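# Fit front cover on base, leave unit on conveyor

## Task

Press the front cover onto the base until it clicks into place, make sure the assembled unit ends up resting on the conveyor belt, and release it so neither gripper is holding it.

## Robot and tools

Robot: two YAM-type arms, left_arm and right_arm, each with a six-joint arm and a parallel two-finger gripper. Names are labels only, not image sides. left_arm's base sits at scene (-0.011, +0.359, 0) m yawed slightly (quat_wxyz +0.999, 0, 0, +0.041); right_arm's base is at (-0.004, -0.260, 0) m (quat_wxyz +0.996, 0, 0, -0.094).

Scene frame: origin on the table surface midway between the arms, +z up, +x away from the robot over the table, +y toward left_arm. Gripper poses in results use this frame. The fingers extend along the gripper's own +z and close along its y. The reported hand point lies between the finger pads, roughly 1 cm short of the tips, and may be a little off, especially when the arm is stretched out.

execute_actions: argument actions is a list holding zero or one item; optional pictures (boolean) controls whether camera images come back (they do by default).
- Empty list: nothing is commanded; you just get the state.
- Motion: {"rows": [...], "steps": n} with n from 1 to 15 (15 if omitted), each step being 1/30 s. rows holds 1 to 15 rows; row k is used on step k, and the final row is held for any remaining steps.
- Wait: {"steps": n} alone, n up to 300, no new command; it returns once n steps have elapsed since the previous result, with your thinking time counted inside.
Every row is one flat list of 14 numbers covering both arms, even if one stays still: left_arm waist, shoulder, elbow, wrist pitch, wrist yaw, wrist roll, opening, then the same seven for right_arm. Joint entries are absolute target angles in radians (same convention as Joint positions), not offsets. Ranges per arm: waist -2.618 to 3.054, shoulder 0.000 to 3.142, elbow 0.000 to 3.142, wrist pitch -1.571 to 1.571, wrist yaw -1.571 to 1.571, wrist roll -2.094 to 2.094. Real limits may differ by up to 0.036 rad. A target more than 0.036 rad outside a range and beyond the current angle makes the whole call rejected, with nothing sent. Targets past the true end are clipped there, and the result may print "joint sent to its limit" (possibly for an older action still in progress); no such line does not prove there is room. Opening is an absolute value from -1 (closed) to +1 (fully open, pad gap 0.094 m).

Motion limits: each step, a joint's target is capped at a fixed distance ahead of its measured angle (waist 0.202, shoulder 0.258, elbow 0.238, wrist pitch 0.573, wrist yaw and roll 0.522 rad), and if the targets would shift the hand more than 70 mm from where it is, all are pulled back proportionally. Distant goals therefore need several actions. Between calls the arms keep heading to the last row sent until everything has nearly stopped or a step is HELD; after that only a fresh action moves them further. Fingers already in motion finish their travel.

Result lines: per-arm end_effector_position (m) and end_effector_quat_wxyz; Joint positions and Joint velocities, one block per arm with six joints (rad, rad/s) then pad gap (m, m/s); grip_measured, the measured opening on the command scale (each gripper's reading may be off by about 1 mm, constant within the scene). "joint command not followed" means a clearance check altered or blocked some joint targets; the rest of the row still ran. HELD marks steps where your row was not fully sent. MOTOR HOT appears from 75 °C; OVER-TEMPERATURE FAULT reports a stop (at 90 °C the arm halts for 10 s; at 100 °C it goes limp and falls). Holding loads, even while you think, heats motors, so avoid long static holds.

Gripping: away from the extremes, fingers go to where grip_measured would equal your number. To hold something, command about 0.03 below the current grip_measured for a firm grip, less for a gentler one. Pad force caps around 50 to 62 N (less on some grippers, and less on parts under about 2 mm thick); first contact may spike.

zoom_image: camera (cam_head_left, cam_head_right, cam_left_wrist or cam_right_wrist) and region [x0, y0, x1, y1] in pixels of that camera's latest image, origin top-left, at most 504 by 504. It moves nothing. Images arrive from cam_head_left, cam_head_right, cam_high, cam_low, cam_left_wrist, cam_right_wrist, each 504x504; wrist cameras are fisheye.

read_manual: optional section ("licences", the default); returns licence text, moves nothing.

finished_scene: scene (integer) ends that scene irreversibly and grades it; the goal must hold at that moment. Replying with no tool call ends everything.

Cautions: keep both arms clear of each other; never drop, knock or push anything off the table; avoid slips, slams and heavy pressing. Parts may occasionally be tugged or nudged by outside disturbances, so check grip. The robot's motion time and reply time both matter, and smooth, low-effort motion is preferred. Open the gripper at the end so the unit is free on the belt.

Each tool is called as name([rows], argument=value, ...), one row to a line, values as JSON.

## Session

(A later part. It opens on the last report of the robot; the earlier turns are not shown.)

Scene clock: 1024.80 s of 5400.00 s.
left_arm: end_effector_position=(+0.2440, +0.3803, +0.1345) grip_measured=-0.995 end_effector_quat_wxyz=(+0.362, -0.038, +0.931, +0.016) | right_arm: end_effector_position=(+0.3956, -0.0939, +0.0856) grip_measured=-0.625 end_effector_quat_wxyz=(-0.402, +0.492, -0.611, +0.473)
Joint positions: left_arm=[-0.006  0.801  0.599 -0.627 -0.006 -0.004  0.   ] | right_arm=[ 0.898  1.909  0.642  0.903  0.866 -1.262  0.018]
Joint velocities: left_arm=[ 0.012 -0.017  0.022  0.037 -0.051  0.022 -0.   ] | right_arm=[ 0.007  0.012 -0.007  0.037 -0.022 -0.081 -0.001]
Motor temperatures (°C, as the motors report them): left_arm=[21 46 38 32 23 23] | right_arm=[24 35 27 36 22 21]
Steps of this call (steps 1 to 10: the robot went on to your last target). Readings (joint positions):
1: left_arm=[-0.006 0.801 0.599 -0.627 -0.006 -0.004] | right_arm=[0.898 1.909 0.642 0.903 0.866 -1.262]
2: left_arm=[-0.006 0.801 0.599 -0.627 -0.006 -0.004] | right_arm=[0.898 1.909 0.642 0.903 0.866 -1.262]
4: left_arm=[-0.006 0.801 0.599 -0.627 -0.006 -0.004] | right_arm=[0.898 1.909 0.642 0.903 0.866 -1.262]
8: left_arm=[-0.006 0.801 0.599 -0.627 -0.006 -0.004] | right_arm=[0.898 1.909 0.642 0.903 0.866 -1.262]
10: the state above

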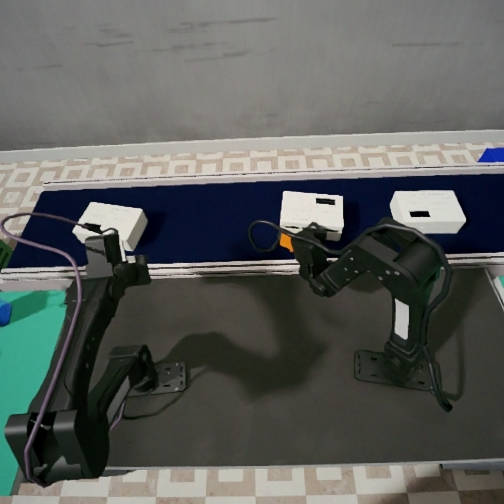

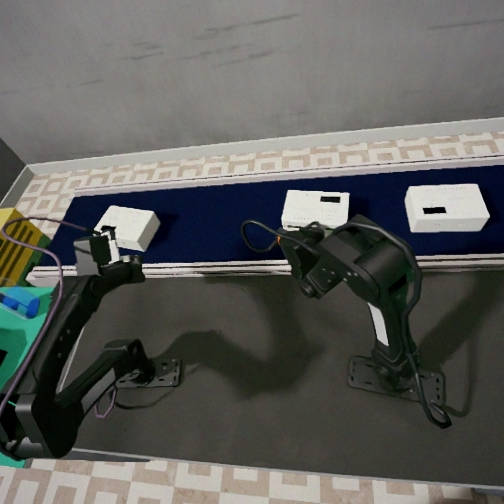

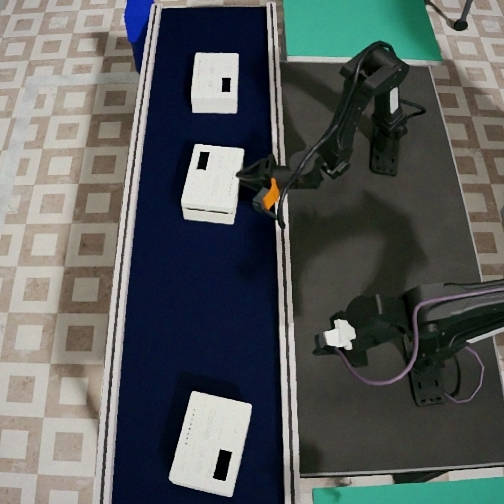

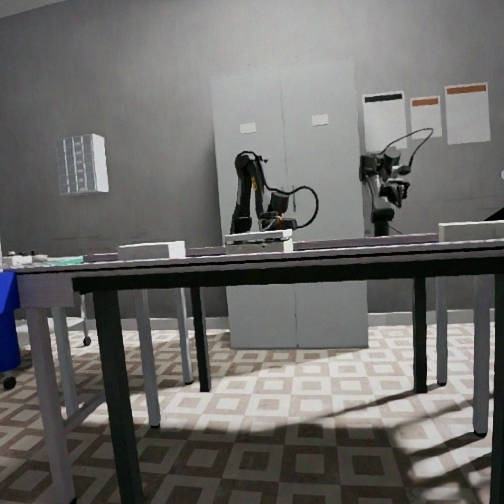

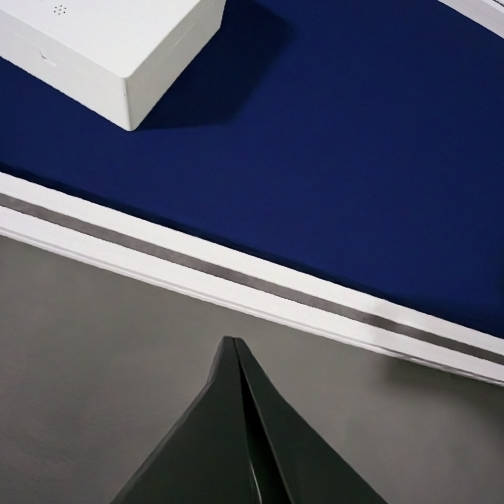

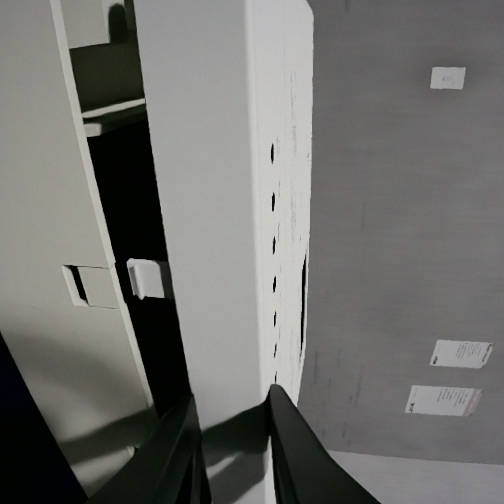

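execute_actions([
  {"rows":[[0,0.8,0.6,-0.62,0,0,-1,0.891,1.905,0.632,0.905,0.878,-1.26,-0.66],[0,0.8,0.6,-0.62,0,0,-1,0.891,1.915,0.632,0.905,0.878,-1.26,-0.66],[0,0.8,0.6,-0.62,0,0,-1,0.891,1.92,0.632,0.905,0.878,-1.26,-0.66],[0,0.8,0.6,-0.62,0,0,-1,0.891,1.924,0.632,0.905,0.878,-1.26,-0.66],[0,0.8,0.6,-0.62,0,0,-1,0.891,1.927,0.632,0.905,0.878,-1.26,-0.66],[0,0.8,0.6,-0.62,0,0,-1,0.891,1.93,0.632,0.905,0.878,-1.26,-0.66],[0,0.8,0.6,-0.62,0,0,-1,0.891,1.932,0.632,0.905,0.878,-1.26,-0.66]],"steps":15},
])

zoom_image(camera="cam_low", region=[200, 200, 320, 270])

zoom_image(camera="cam_right_wrist", region=[30, 150, 280, 504])

zoom_image(camera="cam_high", region=[160, 130, 290, 240])

Scene clock: 1035.60 s of 5400.00 s.
left_arm: end_effector_position=(+0.2440, +0.3803, +0.1345) grip_measured=-0.995 end_effector_quat_wxyz=(+0.362, -0.038, +0.931, +0.016) | right_arm: end_effector_position=(+0.3954, -0.0942, +0.0833) grip_measured=-0.625 end_effector_quat_wxyz=(-0.398, +0.495, -0.610, +0.473)
Joint positions: left_arm=[-0.006  0.801  0.599 -0.627 -0.006 -0.004  0.   ] | right_arm=[ 0.898  1.915  0.642  0.902  0.866 -1.265  0.018]
Joint velocities: left_arm=[ 0.017 -0.002 -0.022 -0.022 -0.007  0.007  0.001] | right_arm=[ 0.007 -0.012  0.012  0.037 -0.051 -0.007 -0.001]
Motor temperatures (°C, as the motors report them): left_arm=[21 45 38 32 23 23] | right_arm=[24 37 27 35 22 21]
Steps of this call (steps 1 to 15: the robot went on to your last target; steps 16 to 90: nothing new was sent; then 7.30 s passed at rest; steps 91 to 105: all 15 steps of this action). Readings (joint positions):
91: left_arm=[-0.006 0.801 0.599 -0.627 -0.006 -0.004] | right_arm=[0.898 1.909 0.642 0.902 0.866 -1.262]
92: left_arm=[-0.006 0.801 0.599 -0.627 -0.006 -0.004] | right_arm=[0.898 1.909 0.642 0.901 0.866 -1.262]
94: left_arm=[-0.006 0.801 0.599 -0.627 -0.006 -0.004] | right_arm=[0.898 1.909 0.642 0.898 0.866 -1.262]
98: left_arm=[-0.006 0.801 0.599 -0.627 -0.006 -0.004] | right_arm=[0.898 1.914 0.642 0.901 0.866 -1.264]
105: the state above

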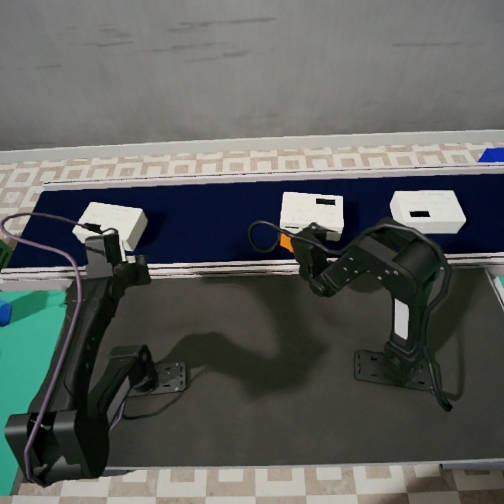

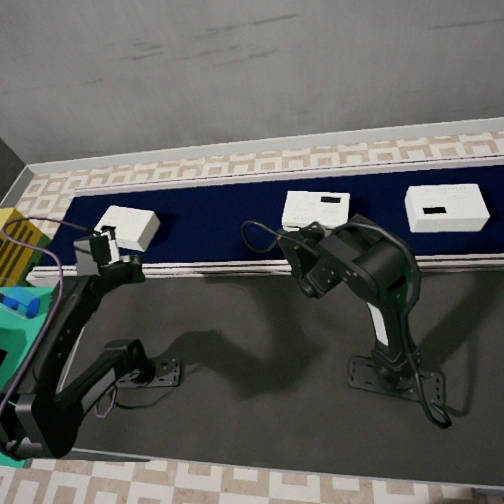

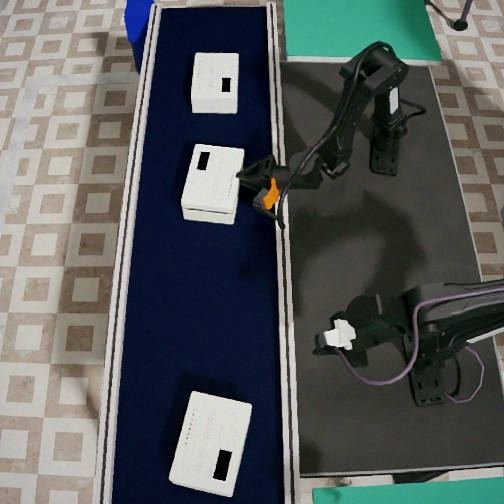

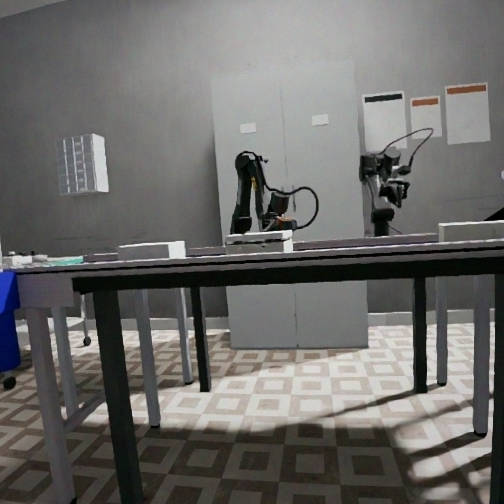

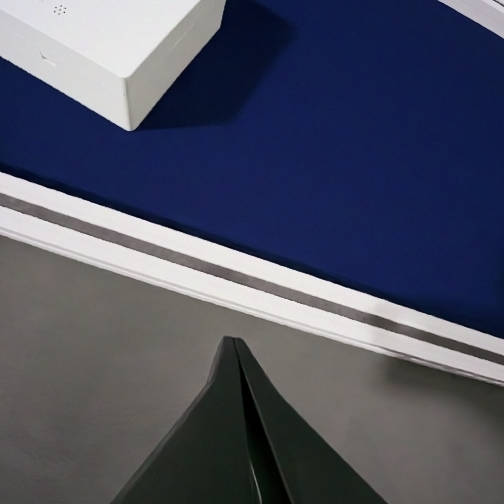

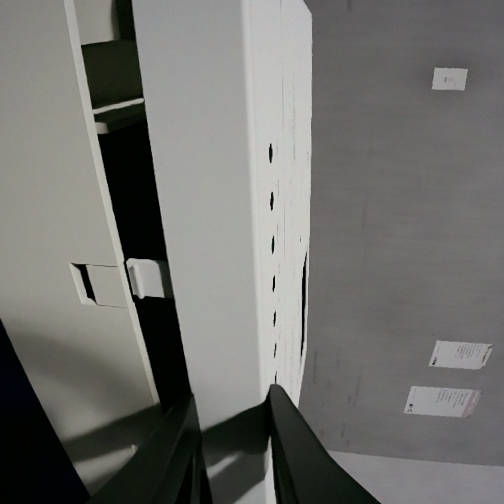

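Region (200, 200, 320, 270) of cam_low's 504x504 image, scaled by 4.200, with more detail than that image has; it fills the top 294 rows of this view, and the rest is white.

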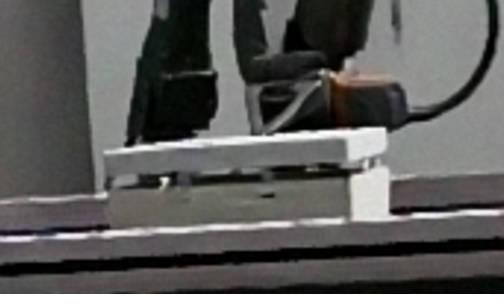

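Region (30, 150, 280, 504) of cam_right_wrist's 504x504 image, scaled by 1.424, with more detail than that image has; it fills the left 356 columns of this view, and the rest is white.

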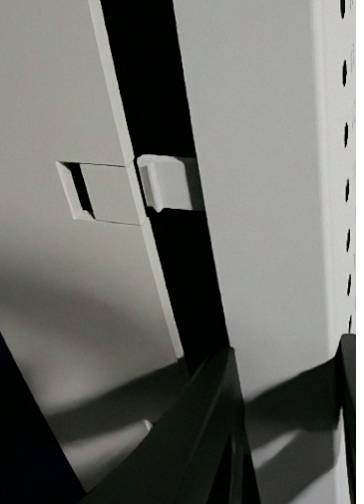

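Region (160, 130, 290, 240) of cam_high's 504x504 image, scaled by 3.877, with more detail than that image has; it fills the top 426 rows of this view, and the rest is white.

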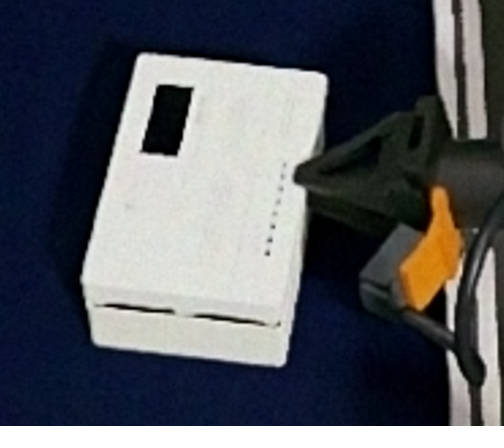

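execute_actions([
  {"rows":[[0,0.8,0.6,-0.62,0,0,-1,0.891,1.895,0.632,0.915,0.867,-1.26,-0.66],[0,0.8,0.6,-0.62,0,0,-1,0.891,1.885,0.632,0.915,0.867,-1.26,-0.66],[0,0.8,0.6,-0.62,0,0,-1,0.891,1.878,0.632,0.915,0.867,-1.26,-0.66],[0,0.8,0.6,-0.62,0,0,-1,0.891,1.878,0.632,0.915,0.867,-1.26,-0.66],[0,0.8,0.6,-0.62,0,0,-1,0.891,1.878,0.632,0.915,0.867,-1.26,-0.66],[0,0.8,0.6,-0.62,0,0,-1,0.891,1.878,0.632,0.915,0.867,-1.26,-0.66],[0,0.8,0.6,-0.62,0,0,-1,0.900,1.878,0.632,0.915,0.867,-1.26,-0.66],[0,0.8,0.6,-0.62,0,0,-1,0.904,1.878,0.632,0.915,0.867,-1.26,-0.66],[0,0.8,0.6,-0.62,0,0,-1,0.907,1.878,0.632,0.915,0.867,-1.26,-0.66]],"steps":15},
], pictures=false)

execute_actions([
  {"rows":[[0,0.8,0.6,-0.62,0,0,-1,0.907,1.905,0.632,0.905,0.867,-1.26,-0.66],[0,0.8,0.6,-0.62,0,0,-1,0.907,1.915,0.632,0.905,0.867,-1.26,-0.66],[0,0.8,0.6,-0.62,0,0,-1,0.907,1.92,0.632,0.905,0.867,-1.26,-0.66],[0,0.8,0.6,-0.62,0,0,-1,0.907,1.924,0.632,0.905,0.867,-1.26,-0.66],[0,0.8,0.6,-0.62,0,0,-1,0.907,1.928,0.632,0.905,0.867,-1.26,-0.66],[0,0.8,0.6,-0.62,0,0,-1,0.907,1.931,0.632,0.905,0.867,-1.26,-0.66]],"steps":15},
])

zoom_image(camera="cam_low", region=[200, 200, 320, 270])

zoom_image(camera="cam_right_wrist", region=[30, 150, 280, 504])

Scene clock: 1051.27 s of 5400.00 s.
left_arm: end_effector_position=(+0.2440, +0.3803, +0.1345) grip_measured=-0.995 end_effector_quat_wxyz=(+0.362, -0.038, +0.931, +0.016) | right_arm: end_effector_position=(+0.3954, -0.0941, +0.0834) grip_measured=-0.625 end_effector_quat_wxyz=(-0.398, +0.495, -0.610, +0.474)
Joint positions: left_arm=[-0.006  0.801  0.599 -0.627 -0.006 -0.004  0.   ] | right_arm=[ 0.898  1.915  0.642  0.903  0.866 -1.266  0.018]
Joint velocities: left_arm=[-0.012  0.007  0.007 -0.051  0.051 -0.022  0.   ] | right_arm=[ 0.007 -0.007 -0.007  0.007 -0.051  0.037 -0.001]
Motor temperatures (°C, as the motors report them): left_arm=[21 44 38 33 23 23] | right_arm=[24 36 27 35 22 21]
Steps of this call (steps 1 to 15: the robot went on to your last target; steps 16 to 90: nothing new was sent; then 12.17 s passed at rest; steps 91 to 105: all 15 steps of this action). Readings (joint positions):
91: left_arm=[-0.006 0.801 0.599 -0.627 -0.006 -0.004] | right_arm=[0.898 1.915 0.642 0.902 0.866 -1.266]
92: left_arm=[-0.006 0.801 0.599 -0.627 -0.006 -0.004] | right_arm=[0.898 1.915 0.642 0.903 0.866 -1.266]
94: left_arm=[-0.006 0.801 0.599 -0.627 -0.006 -0.004] | right_arm=[0.898 1.915 0.642 0.903 0.866 -1.266]
98: left_arm=[-0.006 0.801 0.599 -0.627 -0.006 -0.004] | right_arm=[0.898 1.915 0.642 0.903 0.866 -1.266]
105: the state above

Scene clock: 1051.77 s of 5400.00 s.
left_arm: end_effector_position=(+0.2440, +0.3803, +0.1345) grip_measured=-0.995 end_effector_quat_wxyz=(+0.362, -0.038, +0.931, +0.016) | right_arm: end_effector_position=(+0.3954, -0.0941, +0.0834) grip_measured=-0.625 end_effector_quat_wxyz=(-0.398, +0.495, -0.610, +0.474)
Joint positions: left_arm=[-0.006  0.801  0.599 -0.627 -0.006 -0.004  0.   ] | right_arm=[ 0.898  1.915  0.642  0.903  0.866 -1.266  0.018]
Joint velocities: left_arm=[-0.002 -0.012 -0.012 -0.022 -0.022  0.037  0.001] | right_arm=[-0.007 -0.002  0.002  0.022 -0.007  0.007  0.001]
Motor temperatures (°C, as the motors report them): left_arm=[21 44 38 33 23 23] | right_arm=[24 36 27 35 22 21]
Steps of this call (steps 1 to 15: all 15 steps of this action). Readings (joint positions):
1: left_arm=[-0.006 0.801 0.599 -0.627 -0.006 -0.004] | right_arm=[0.898 1.915 0.642 0.903 0.866 -1.266]
2: left_arm=[-0.006 0.801 0.599 -0.627 -0.006 -0.004] | right_arm=[0.898 1.915 0.642 0.903 0.866 -1.266]
4: left_arm=[-0.006 0.801 0.599 -0.627 -0.006 -0.004] | right_arm=[0.898 1.915 0.642 0.903 0.866 -1.266]
8: left_arm=[-0.006 0.801 0.599 -0.627 -0.006 -0.004] | right_arm=[0.898 1.915 0.642 0.903 0.866 -1.266]
15: the state above

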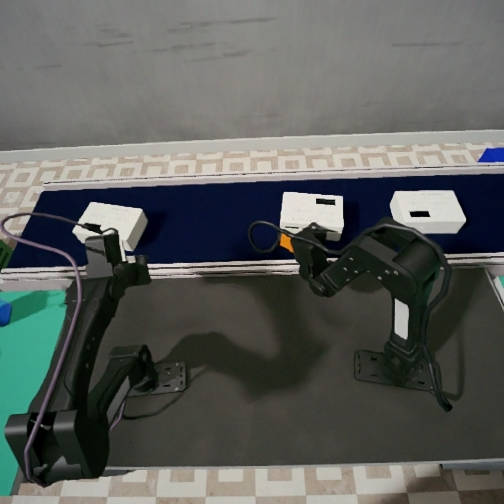

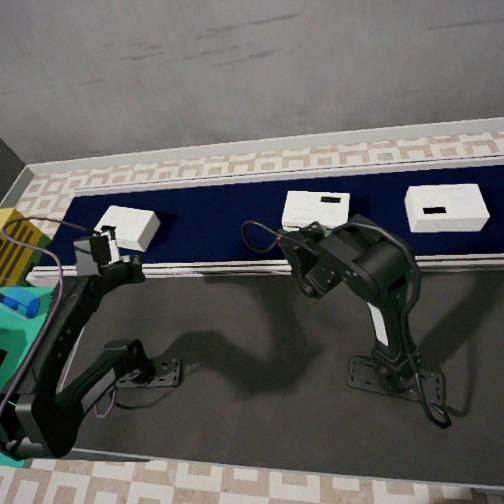

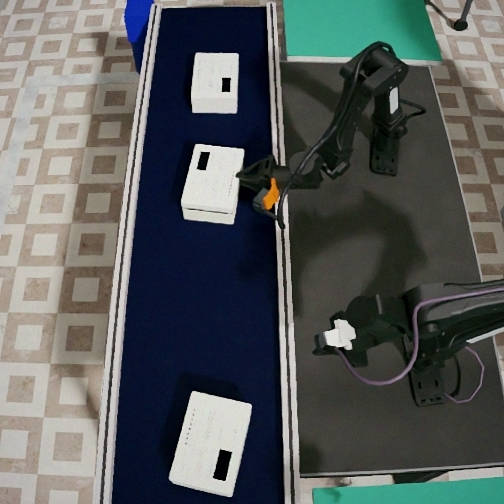

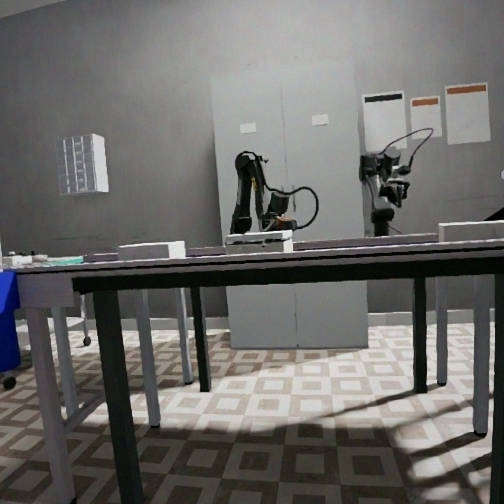

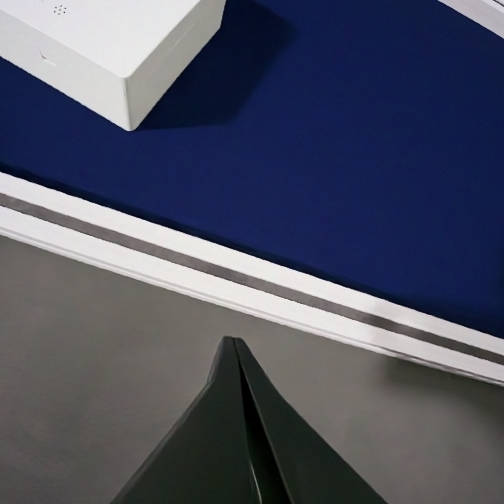

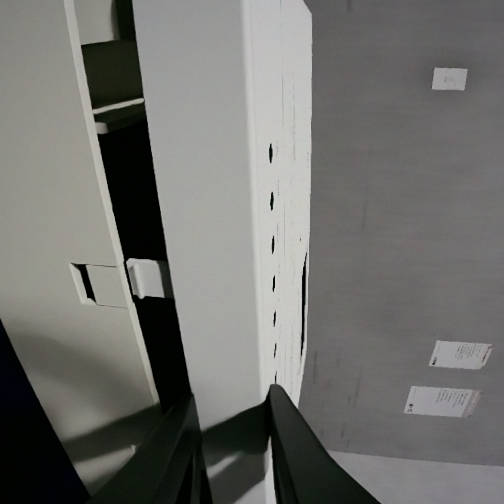

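Region (200, 200, 320, 270) of cam_low's 504x504 image, scaled by 4.200, with more detail than that image has; it fills the top 294 rows of this view, and the rest is white.

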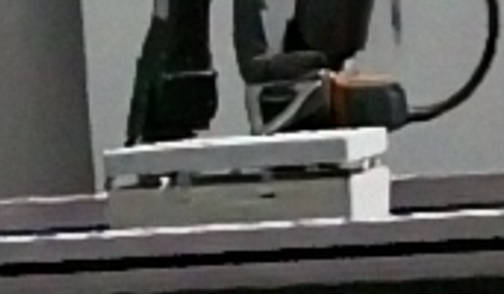

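Region (30, 150, 280, 504) of cam_right_wrist's 504x504 image, scaled by 1.424, with more detail than that image has; it fills the left 356 columns of this view, and the rest is white.

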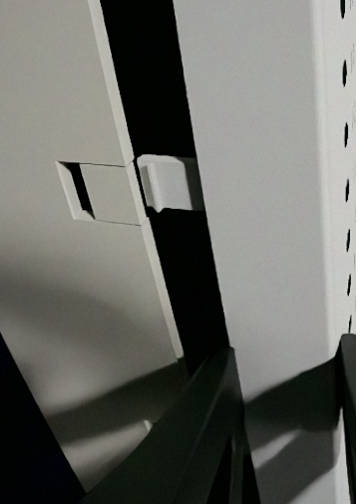

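execute_actions([
  {"rows":[[0,0.8,0.6,-0.62,0,0,-1,0.898,1.885,0.632,0.915,0.867,-1.26,-0.66],[0,0.8,0.6,-0.62,0,0,-1,0.898,1.885,0.632,0.915,0.867,-1.26,-0.66],[0,0.8,0.6,-0.62,0,0,-1,0.898,1.885,0.632,0.915,0.863,-1.26,-0.66],[0,0.8,0.6,-0.62,0,0,-1,0.898,1.885,0.632,0.915,0.86,-1.26,-0.66],[0,0.8,0.6,-0.62,0,0,-1,0.898,1.885,0.632,0.915,0.858,-1.26,-0.66]],"steps":15},
])

zoom_image(camera="cam_low", region=[200, 200, 320, 270])

Scene clock: 1062.87 s of 5400.00 s.
left_arm: end_effector_position=(+0.2440, +0.3803, +0.1346) grip_measured=-0.995 end_effector_quat_wxyz=(+0.362, -0.038, +0.931, +0.016) | right_arm: end_effector_position=(+0.3954, -0.0941, +0.0834) grip_measured=-0.625 end_effector_quat_wxyz=(-0.398, +0.495, -0.610, +0.473)
Joint positions: left_arm=[-0.006  0.801  0.599 -0.627 -0.006 -0.004  0.   ] | right_arm=[ 0.898  1.915  0.642  0.903  0.866 -1.266  0.018]
Joint velocities: left_arm=[-0.002  0.007 -0.017  0.066  0.007 -0.11  -0.001] | right_arm=[-0.002 -0.017 -0.002 -0.051 -0.081  0.022 -0.001]
Motor temperatures (°C, as the motors report them): left_arm=[21 44 38 33 23 23] | right_arm=[24 35 27 35 22 21]
Steps of this call (steps 1 to 15: the robot went on to your last target; steps 16 to 90: nothing new was sent; then 7.60 s passed at rest; steps 91 to 105: all 15 steps of this action). Readings (joint positions):
91: left_arm=[-0.006 0.801 0.599 -0.627 -0.006 -0.004] | right_arm=[0.898 1.915 0.642 0.903 0.866 -1.266]
92: left_arm=[-0.006 0.801 0.599 -0.627 -0.006 -0.004] | right_arm=[0.898 1.915 0.642 0.903 0.866 -1.266]
94: left_arm=[-0.006 0.801 0.599 -0.627 -0.006 -0.004] | right_arm=[0.898 1.915 0.642 0.903 0.866 -1.266]
98: left_arm=[-0.006 0.801 0.599 -0.627 -0.006 -0.004] | right_arm=[0.898 1.915 0.642 0.903 0.866 -1.266]
105: the state above

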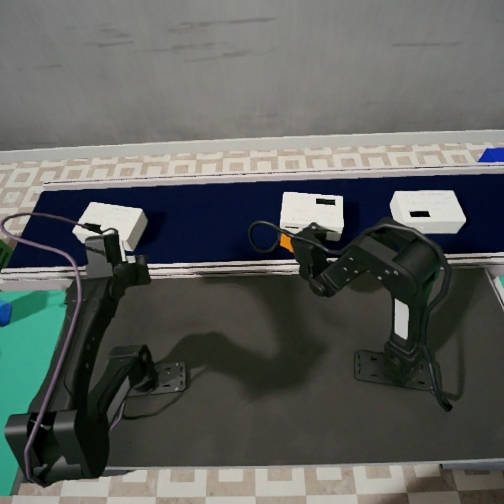

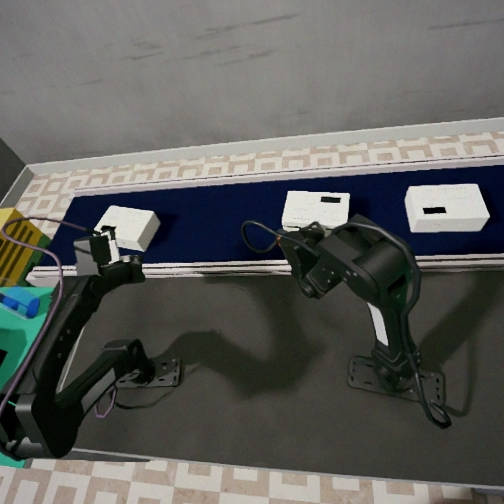

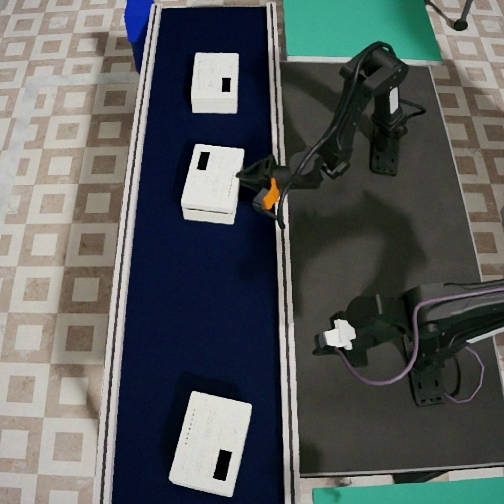

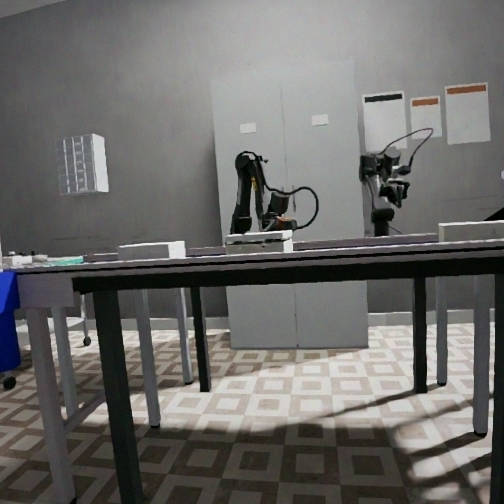

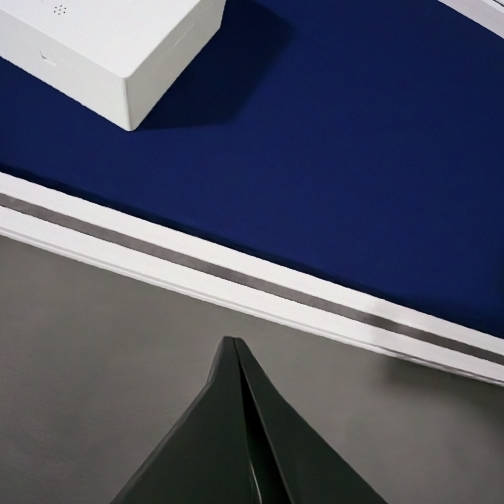

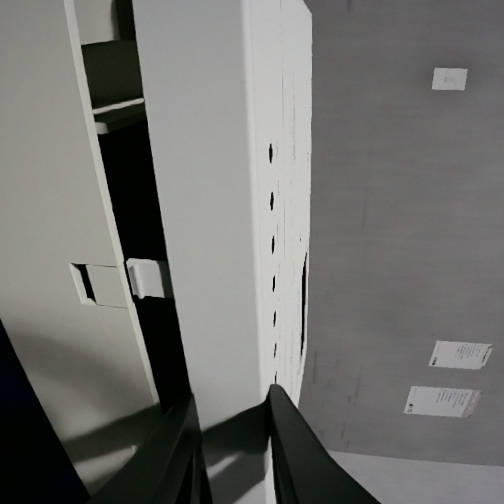

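Region (200, 200, 320, 270) of cam_low's 504x504 image, scaled by 4.200, with more detail than that image has; it fills the top 294 rows of this view, and the rest is white.

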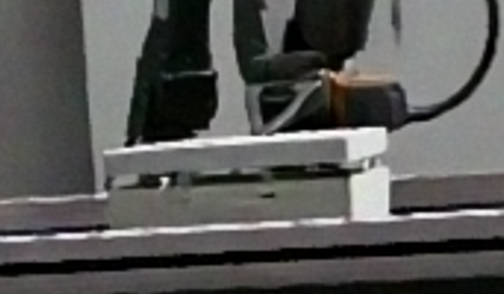

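Lift properly, then lower.

execute_actions([
  {"rows":[[0,0.8,0.6,-0.62,0,0,-1,0.898,1.878,0.632,0.915,0.86,-1.26,-0.66],[0,0.8,0.6,-0.62,0,0,-1,0.898,1.872,0.632,0.915,0.86,-1.26,-0.66]],"steps":12},
], pictures=false)

execute_actions([
  {"rows":[[0,0.8,0.6,-0.62,0,0,-1,0.898,1.90,0.632,0.905,0.86,-1.26,-0.66],[0,0.8,0.6,-0.62,0,0,-1,0.898,1.91,0.632,0.905,0.86,-1.26,-0.66],[0,0.8,0.6,-0.62,0,0,-1,0.898,1.916,0.632,0.905,0.86,-1.26,-0.66],[0,0.8,0.6,-0.62,0,0,-1,0.898,1.92,0.632,0.905,0.86,-1.26,-0.66],[0,0.8,0.6,-0.62,0,0,-1,0.898,1.924,0.632,0.905,0.86,-1.26,-0.66],[0,0.8,0.6,-0.62,0,0,-1,0.898,1.928,0.632,0.905,0.86,-1.26,-0.66],[0,0.8,0.6,-0.62,0,0,-1,0.898,1.931,0.632,0.905,0.86,-1.26,-0.66]],"steps":15},
])

zoom_image(camera="cam_low", region=[200, 200, 320, 270])

zoom_image(camera="cam_right_wrist", region=[30, 150, 280, 504])

Scene clock: 1076.63 s of 5400.00 s.
left_arm: end_effector_position=(+0.2440, +0.3803, +0.1346) grip_measured=-0.995 end_effector_quat_wxyz=(+0.362, -0.038, +0.931, +0.016) | right_arm: end_effector_position=(+0.3957, -0.0929, +0.0867) grip_measured=-0.625 end_effector_quat_wxyz=(-0.403, +0.494, -0.609, +0.471)
Joint positions: left_arm=[-0.006  0.801  0.599 -0.627 -0.006 -0.004  0.   ] | right_arm=[ 0.898  1.905  0.642  0.901  0.86  -1.266  0.018]
Joint velocities: left_arm=[-0.012 -0.017  0.007 -0.037 -0.007 -0.037  0.001] | right_arm=[-0.007  0.002  0.002 -0.022  0.066  0.022  0.001]
Motor temperatures (°C, as the motors report them): left_arm=[21 43 38 33 23 23] | right_arm=[24 37 27 35 22 21]
Steps of this call (steps 1 to 15: the robot went on to your last target; steps 16 to 90: nothing new was sent; then 10.37 s passed at rest; steps 91 to 102: all 12 steps of this action). Readings (joint positions):
91: left_arm=[-0.006 0.801 0.599 -0.627 -0.006 -0.004] | right_arm=[0.898 1.915 0.642 0.903 0.866 -1.266]
92: left_arm=[-0.006 0.801 0.599 -0.627 -0.006 -0.004] | right_arm=[0.898 1.913 0.642 0.903 0.865 -1.266]
94: left_arm=[-0.006 0.801 0.599 -0.627 -0.006 -0.004] | right_arm=[0.898 1.909 0.642 0.901 0.863 -1.266]
98: left_arm=[-0.006 0.801 0.599 -0.627 -0.006 -0.004] | right_arm=[0.898 1.905 0.642 0.901 0.861 -1.266]
102: the state above

Scene clock: 1077.13 s of 5400.00 s.
left_arm: end_effector_position=(+0.2440, +0.3803, +0.1346) grip_measured=-0.995 end_effector_quat_wxyz=(+0.362, -0.038, +0.931, +0.016) | right_arm: end_effector_position=(+0.3956, -0.0931, +0.0836) grip_measured=-0.625 end_effector_quat_wxyz=(-0.400, +0.496, -0.610, +0.471)
Joint positions: left_arm=[-0.006  0.801  0.599 -0.627 -0.006 -0.004  0.   ] | right_arm=[ 0.898  1.913  0.642  0.903  0.86  -1.265  0.018]
Joint velocities: left_arm=[-0.007  0.007  0.012 -0.007  0.007  0.022 -0.   ] | right_arm=[-0.007 -0.002  0.002  0.007  0.022 -0.051  0.001]
Motor temperatures (°C, as the motors report them): left_arm=[21 43 38 33 23 23] | right_arm=[24 37 27 35 22 21]
Steps of this call (steps 1 to 15: all 15 steps of this action). Readings (joint positions):
1: left_arm=[-0.006 0.801 0.599 -0.627 -0.006 -0.004] | right_arm=[0.898 1.905 0.642 0.900 0.860 -1.266]
2: left_arm=[-0.006 0.801 0.599 -0.627 -0.006 -0.004] | right_arm=[0.898 1.905 0.642 0.899 0.860 -1.266]
4: left_arm=[-0.006 0.801 0.599 -0.627 -0.006 -0.004] | right_arm=[0.898 1.905 0.642 0.897 0.859 -1.266]
8: left_arm=[-0.006 0.801 0.599 -0.627 -0.006 -0.004] | right_arm=[0.898 1.913 0.642 0.902 0.860 -1.265]
15: the state above

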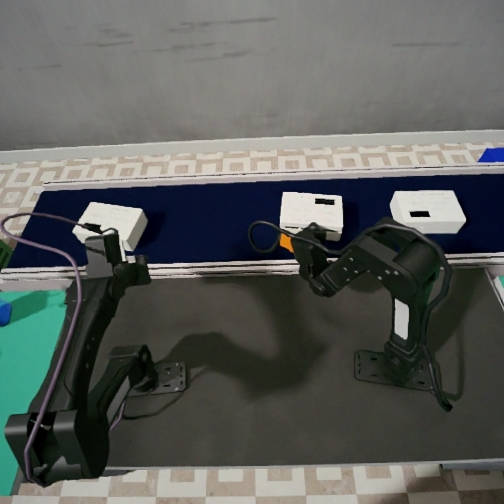

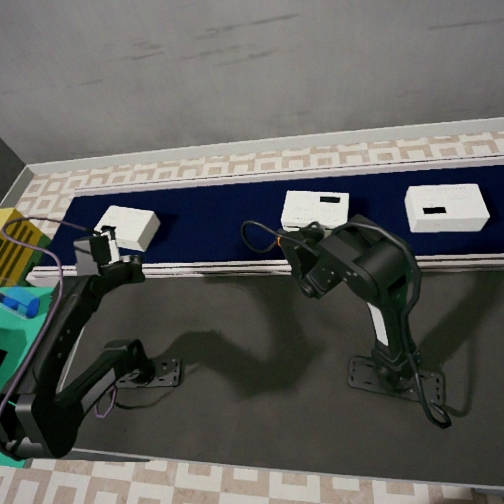

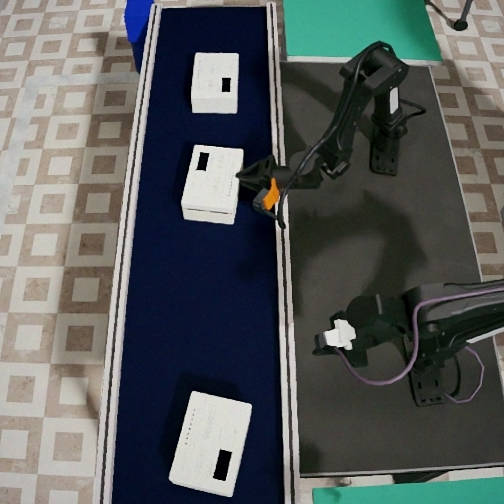

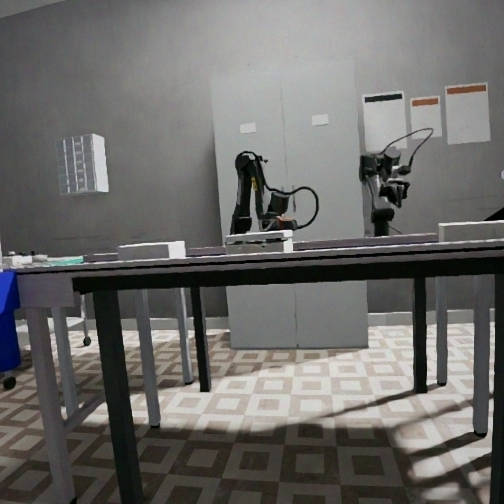

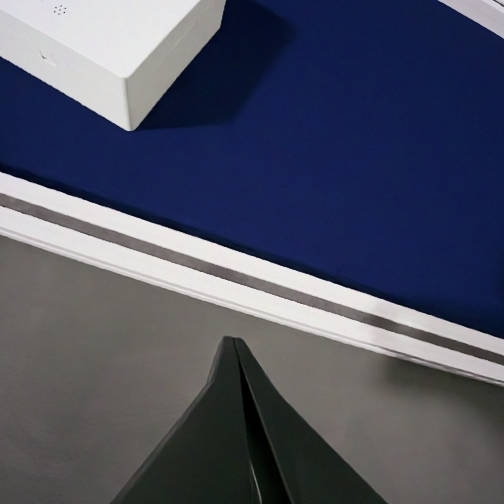

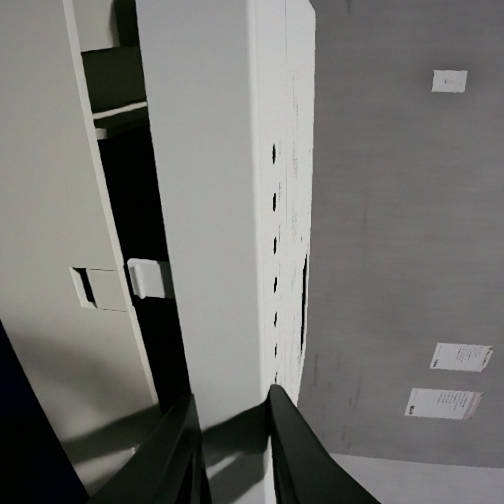

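Region (200, 200, 320, 270) of cam_low's 504x504 image, scaled by 4.200, with more detail than that image has; it fills the top 294 rows of this view, and the rest is white.

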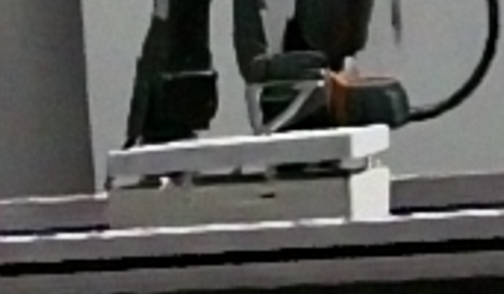

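Region (30, 150, 280, 504) of cam_right_wrist's 504x504 image, scaled by 1.424, with more detail than that image has; it fills the left 356 columns of this view, and the rest is white.

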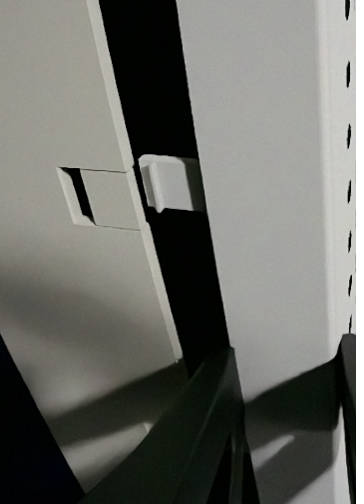

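execute_actions([
  {"rows":[[0,0.8,0.6,-0.62,0,0,-1,0.898,1.905,0.632,0.91,0.86,-1.26,-0.63],[0,0.8,0.6,-0.62,0,0,-1,0.898,1.905,0.632,0.91,0.86,-1.26,-0.61],[0,0.8,0.6,-0.62,0,0,-1,0.898,1.905,0.632,0.91,0.86,-1.26,-0.59],[0,0.8,0.6,-0.62,0,0,-1,0.898,1.905,0.632,0.91,0.86,-1.26,-0.57]],"steps":15},
])

zoom_image(camera="cam_low", region=[200, 200, 320, 270])

zoom_image(camera="cam_right_wrist", region=[30, 150, 310, 504])

Scene clock: 1086.47 s of 5400.00 s.
left_arm: end_effector_position=(+0.2440, +0.3803, +0.1346) grip_measured=-0.995 end_effector_quat_wxyz=(+0.362, -0.038, +0.931, +0.016) | right_arm: end_effector_position=(+0.3956, -0.0931, +0.0836) grip_measured=-0.573 end_effector_quat_wxyz=(-0.400, +0.496, -0.610, +0.471)
Joint positions: left_arm=[-0.006  0.801  0.599 -0.627 -0.006 -0.004  0.   ] | right_arm=[ 0.898  1.913  0.642  0.903  0.86  -1.265  0.02 ]
Joint velocities: left_arm=[ 0.002  0.002 -0.012  0.022 -0.007 -0.022 -0.   ] | right_arm=[-0.002 -0.022 -0.007  0.022  0.007 -0.081 -0.001]
Motor temperatures (°C, as the motors report them): left_arm=[21 43 38 33 23 23] | right_arm=[24 36 27 35 22 21]
Steps of this call (steps 1 to 15: the robot went on to your last target; steps 16 to 90: nothing new was sent; then 5.83 s passed at rest; steps 91 to 105: all 15 steps of this action). Readings (joint positions):
91: left_arm=[-0.006 0.801 0.599 -0.627 -0.006 -0.004] | right_arm=[0.898 1.913 0.642 0.903 0.860 -1.265]
92: left_arm=[-0.006 0.801 0.599 -0.627 -0.006 -0.004] | right_arm=[0.898 1.913 0.642 0.903 0.860 -1.265]
94: left_arm=[-0.006 0.801 0.599 -0.627 -0.006 -0.004] | right_arm=[0.898 1.913 0.642 0.903 0.860 -1.265]
98: left_arm=[-0.006 0.801 0.599 -0.627 -0.006 -0.004] | right_arm=[0.898 1.913 0.642 0.903 0.860 -1.265]
105: the state above

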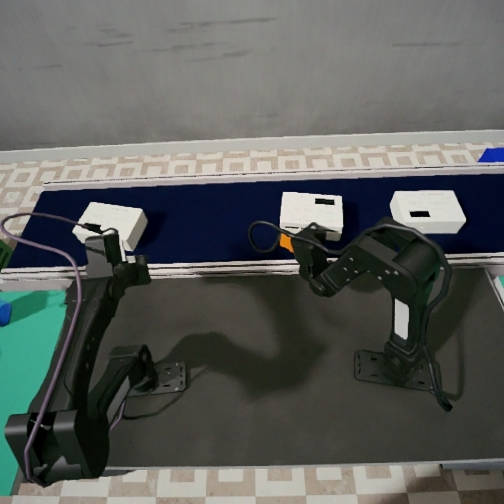

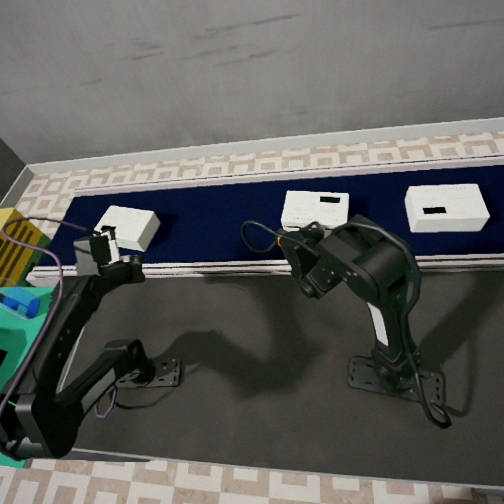

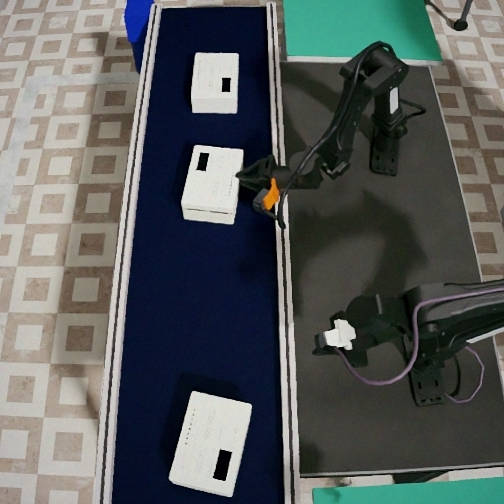

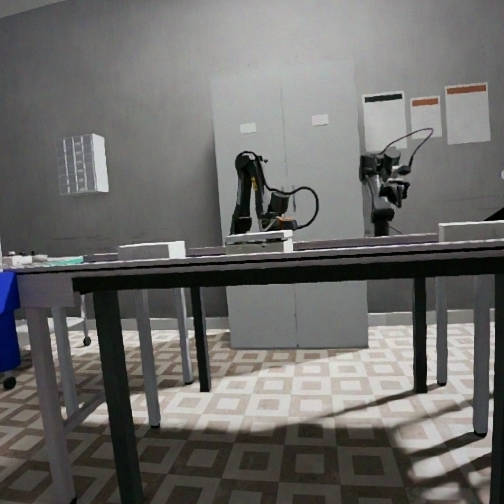

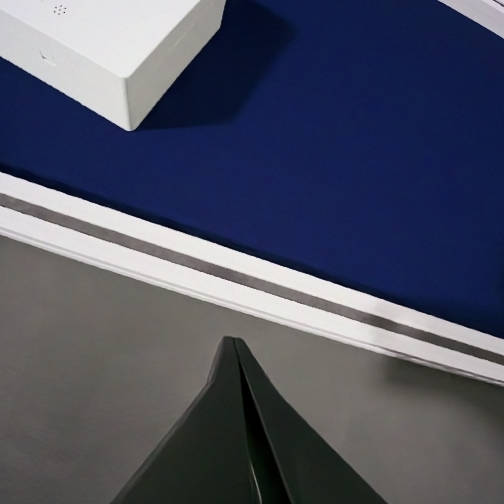

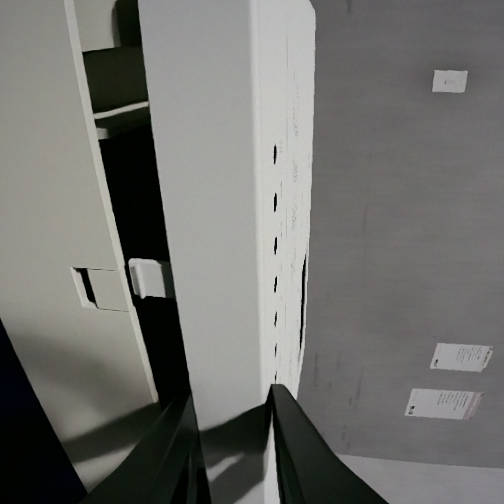

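Region (200, 200, 320, 270) of cam_low's 504x504 image, scaled by 4.200, with more detail than that image has; it fills the top 294 rows of this view, and the rest is white.

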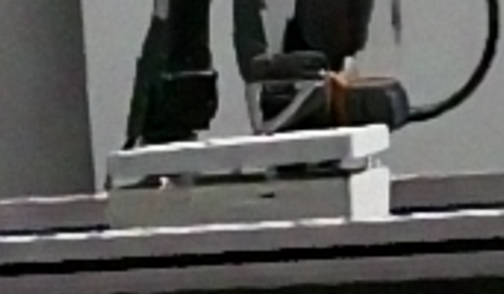

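Region (30, 150, 310, 504) of cam_right_wrist's 504x504 image, scaled by 1.424, with more detail than that image has; it fills the left 399 columns of this view, and the rest is white.

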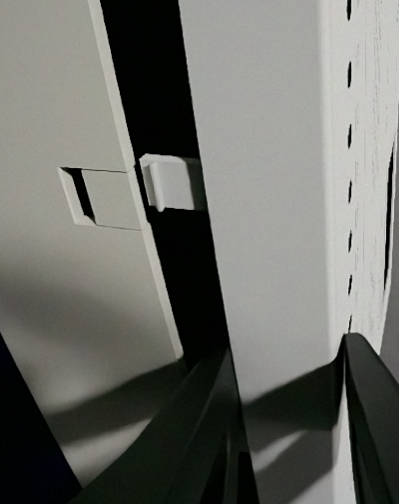

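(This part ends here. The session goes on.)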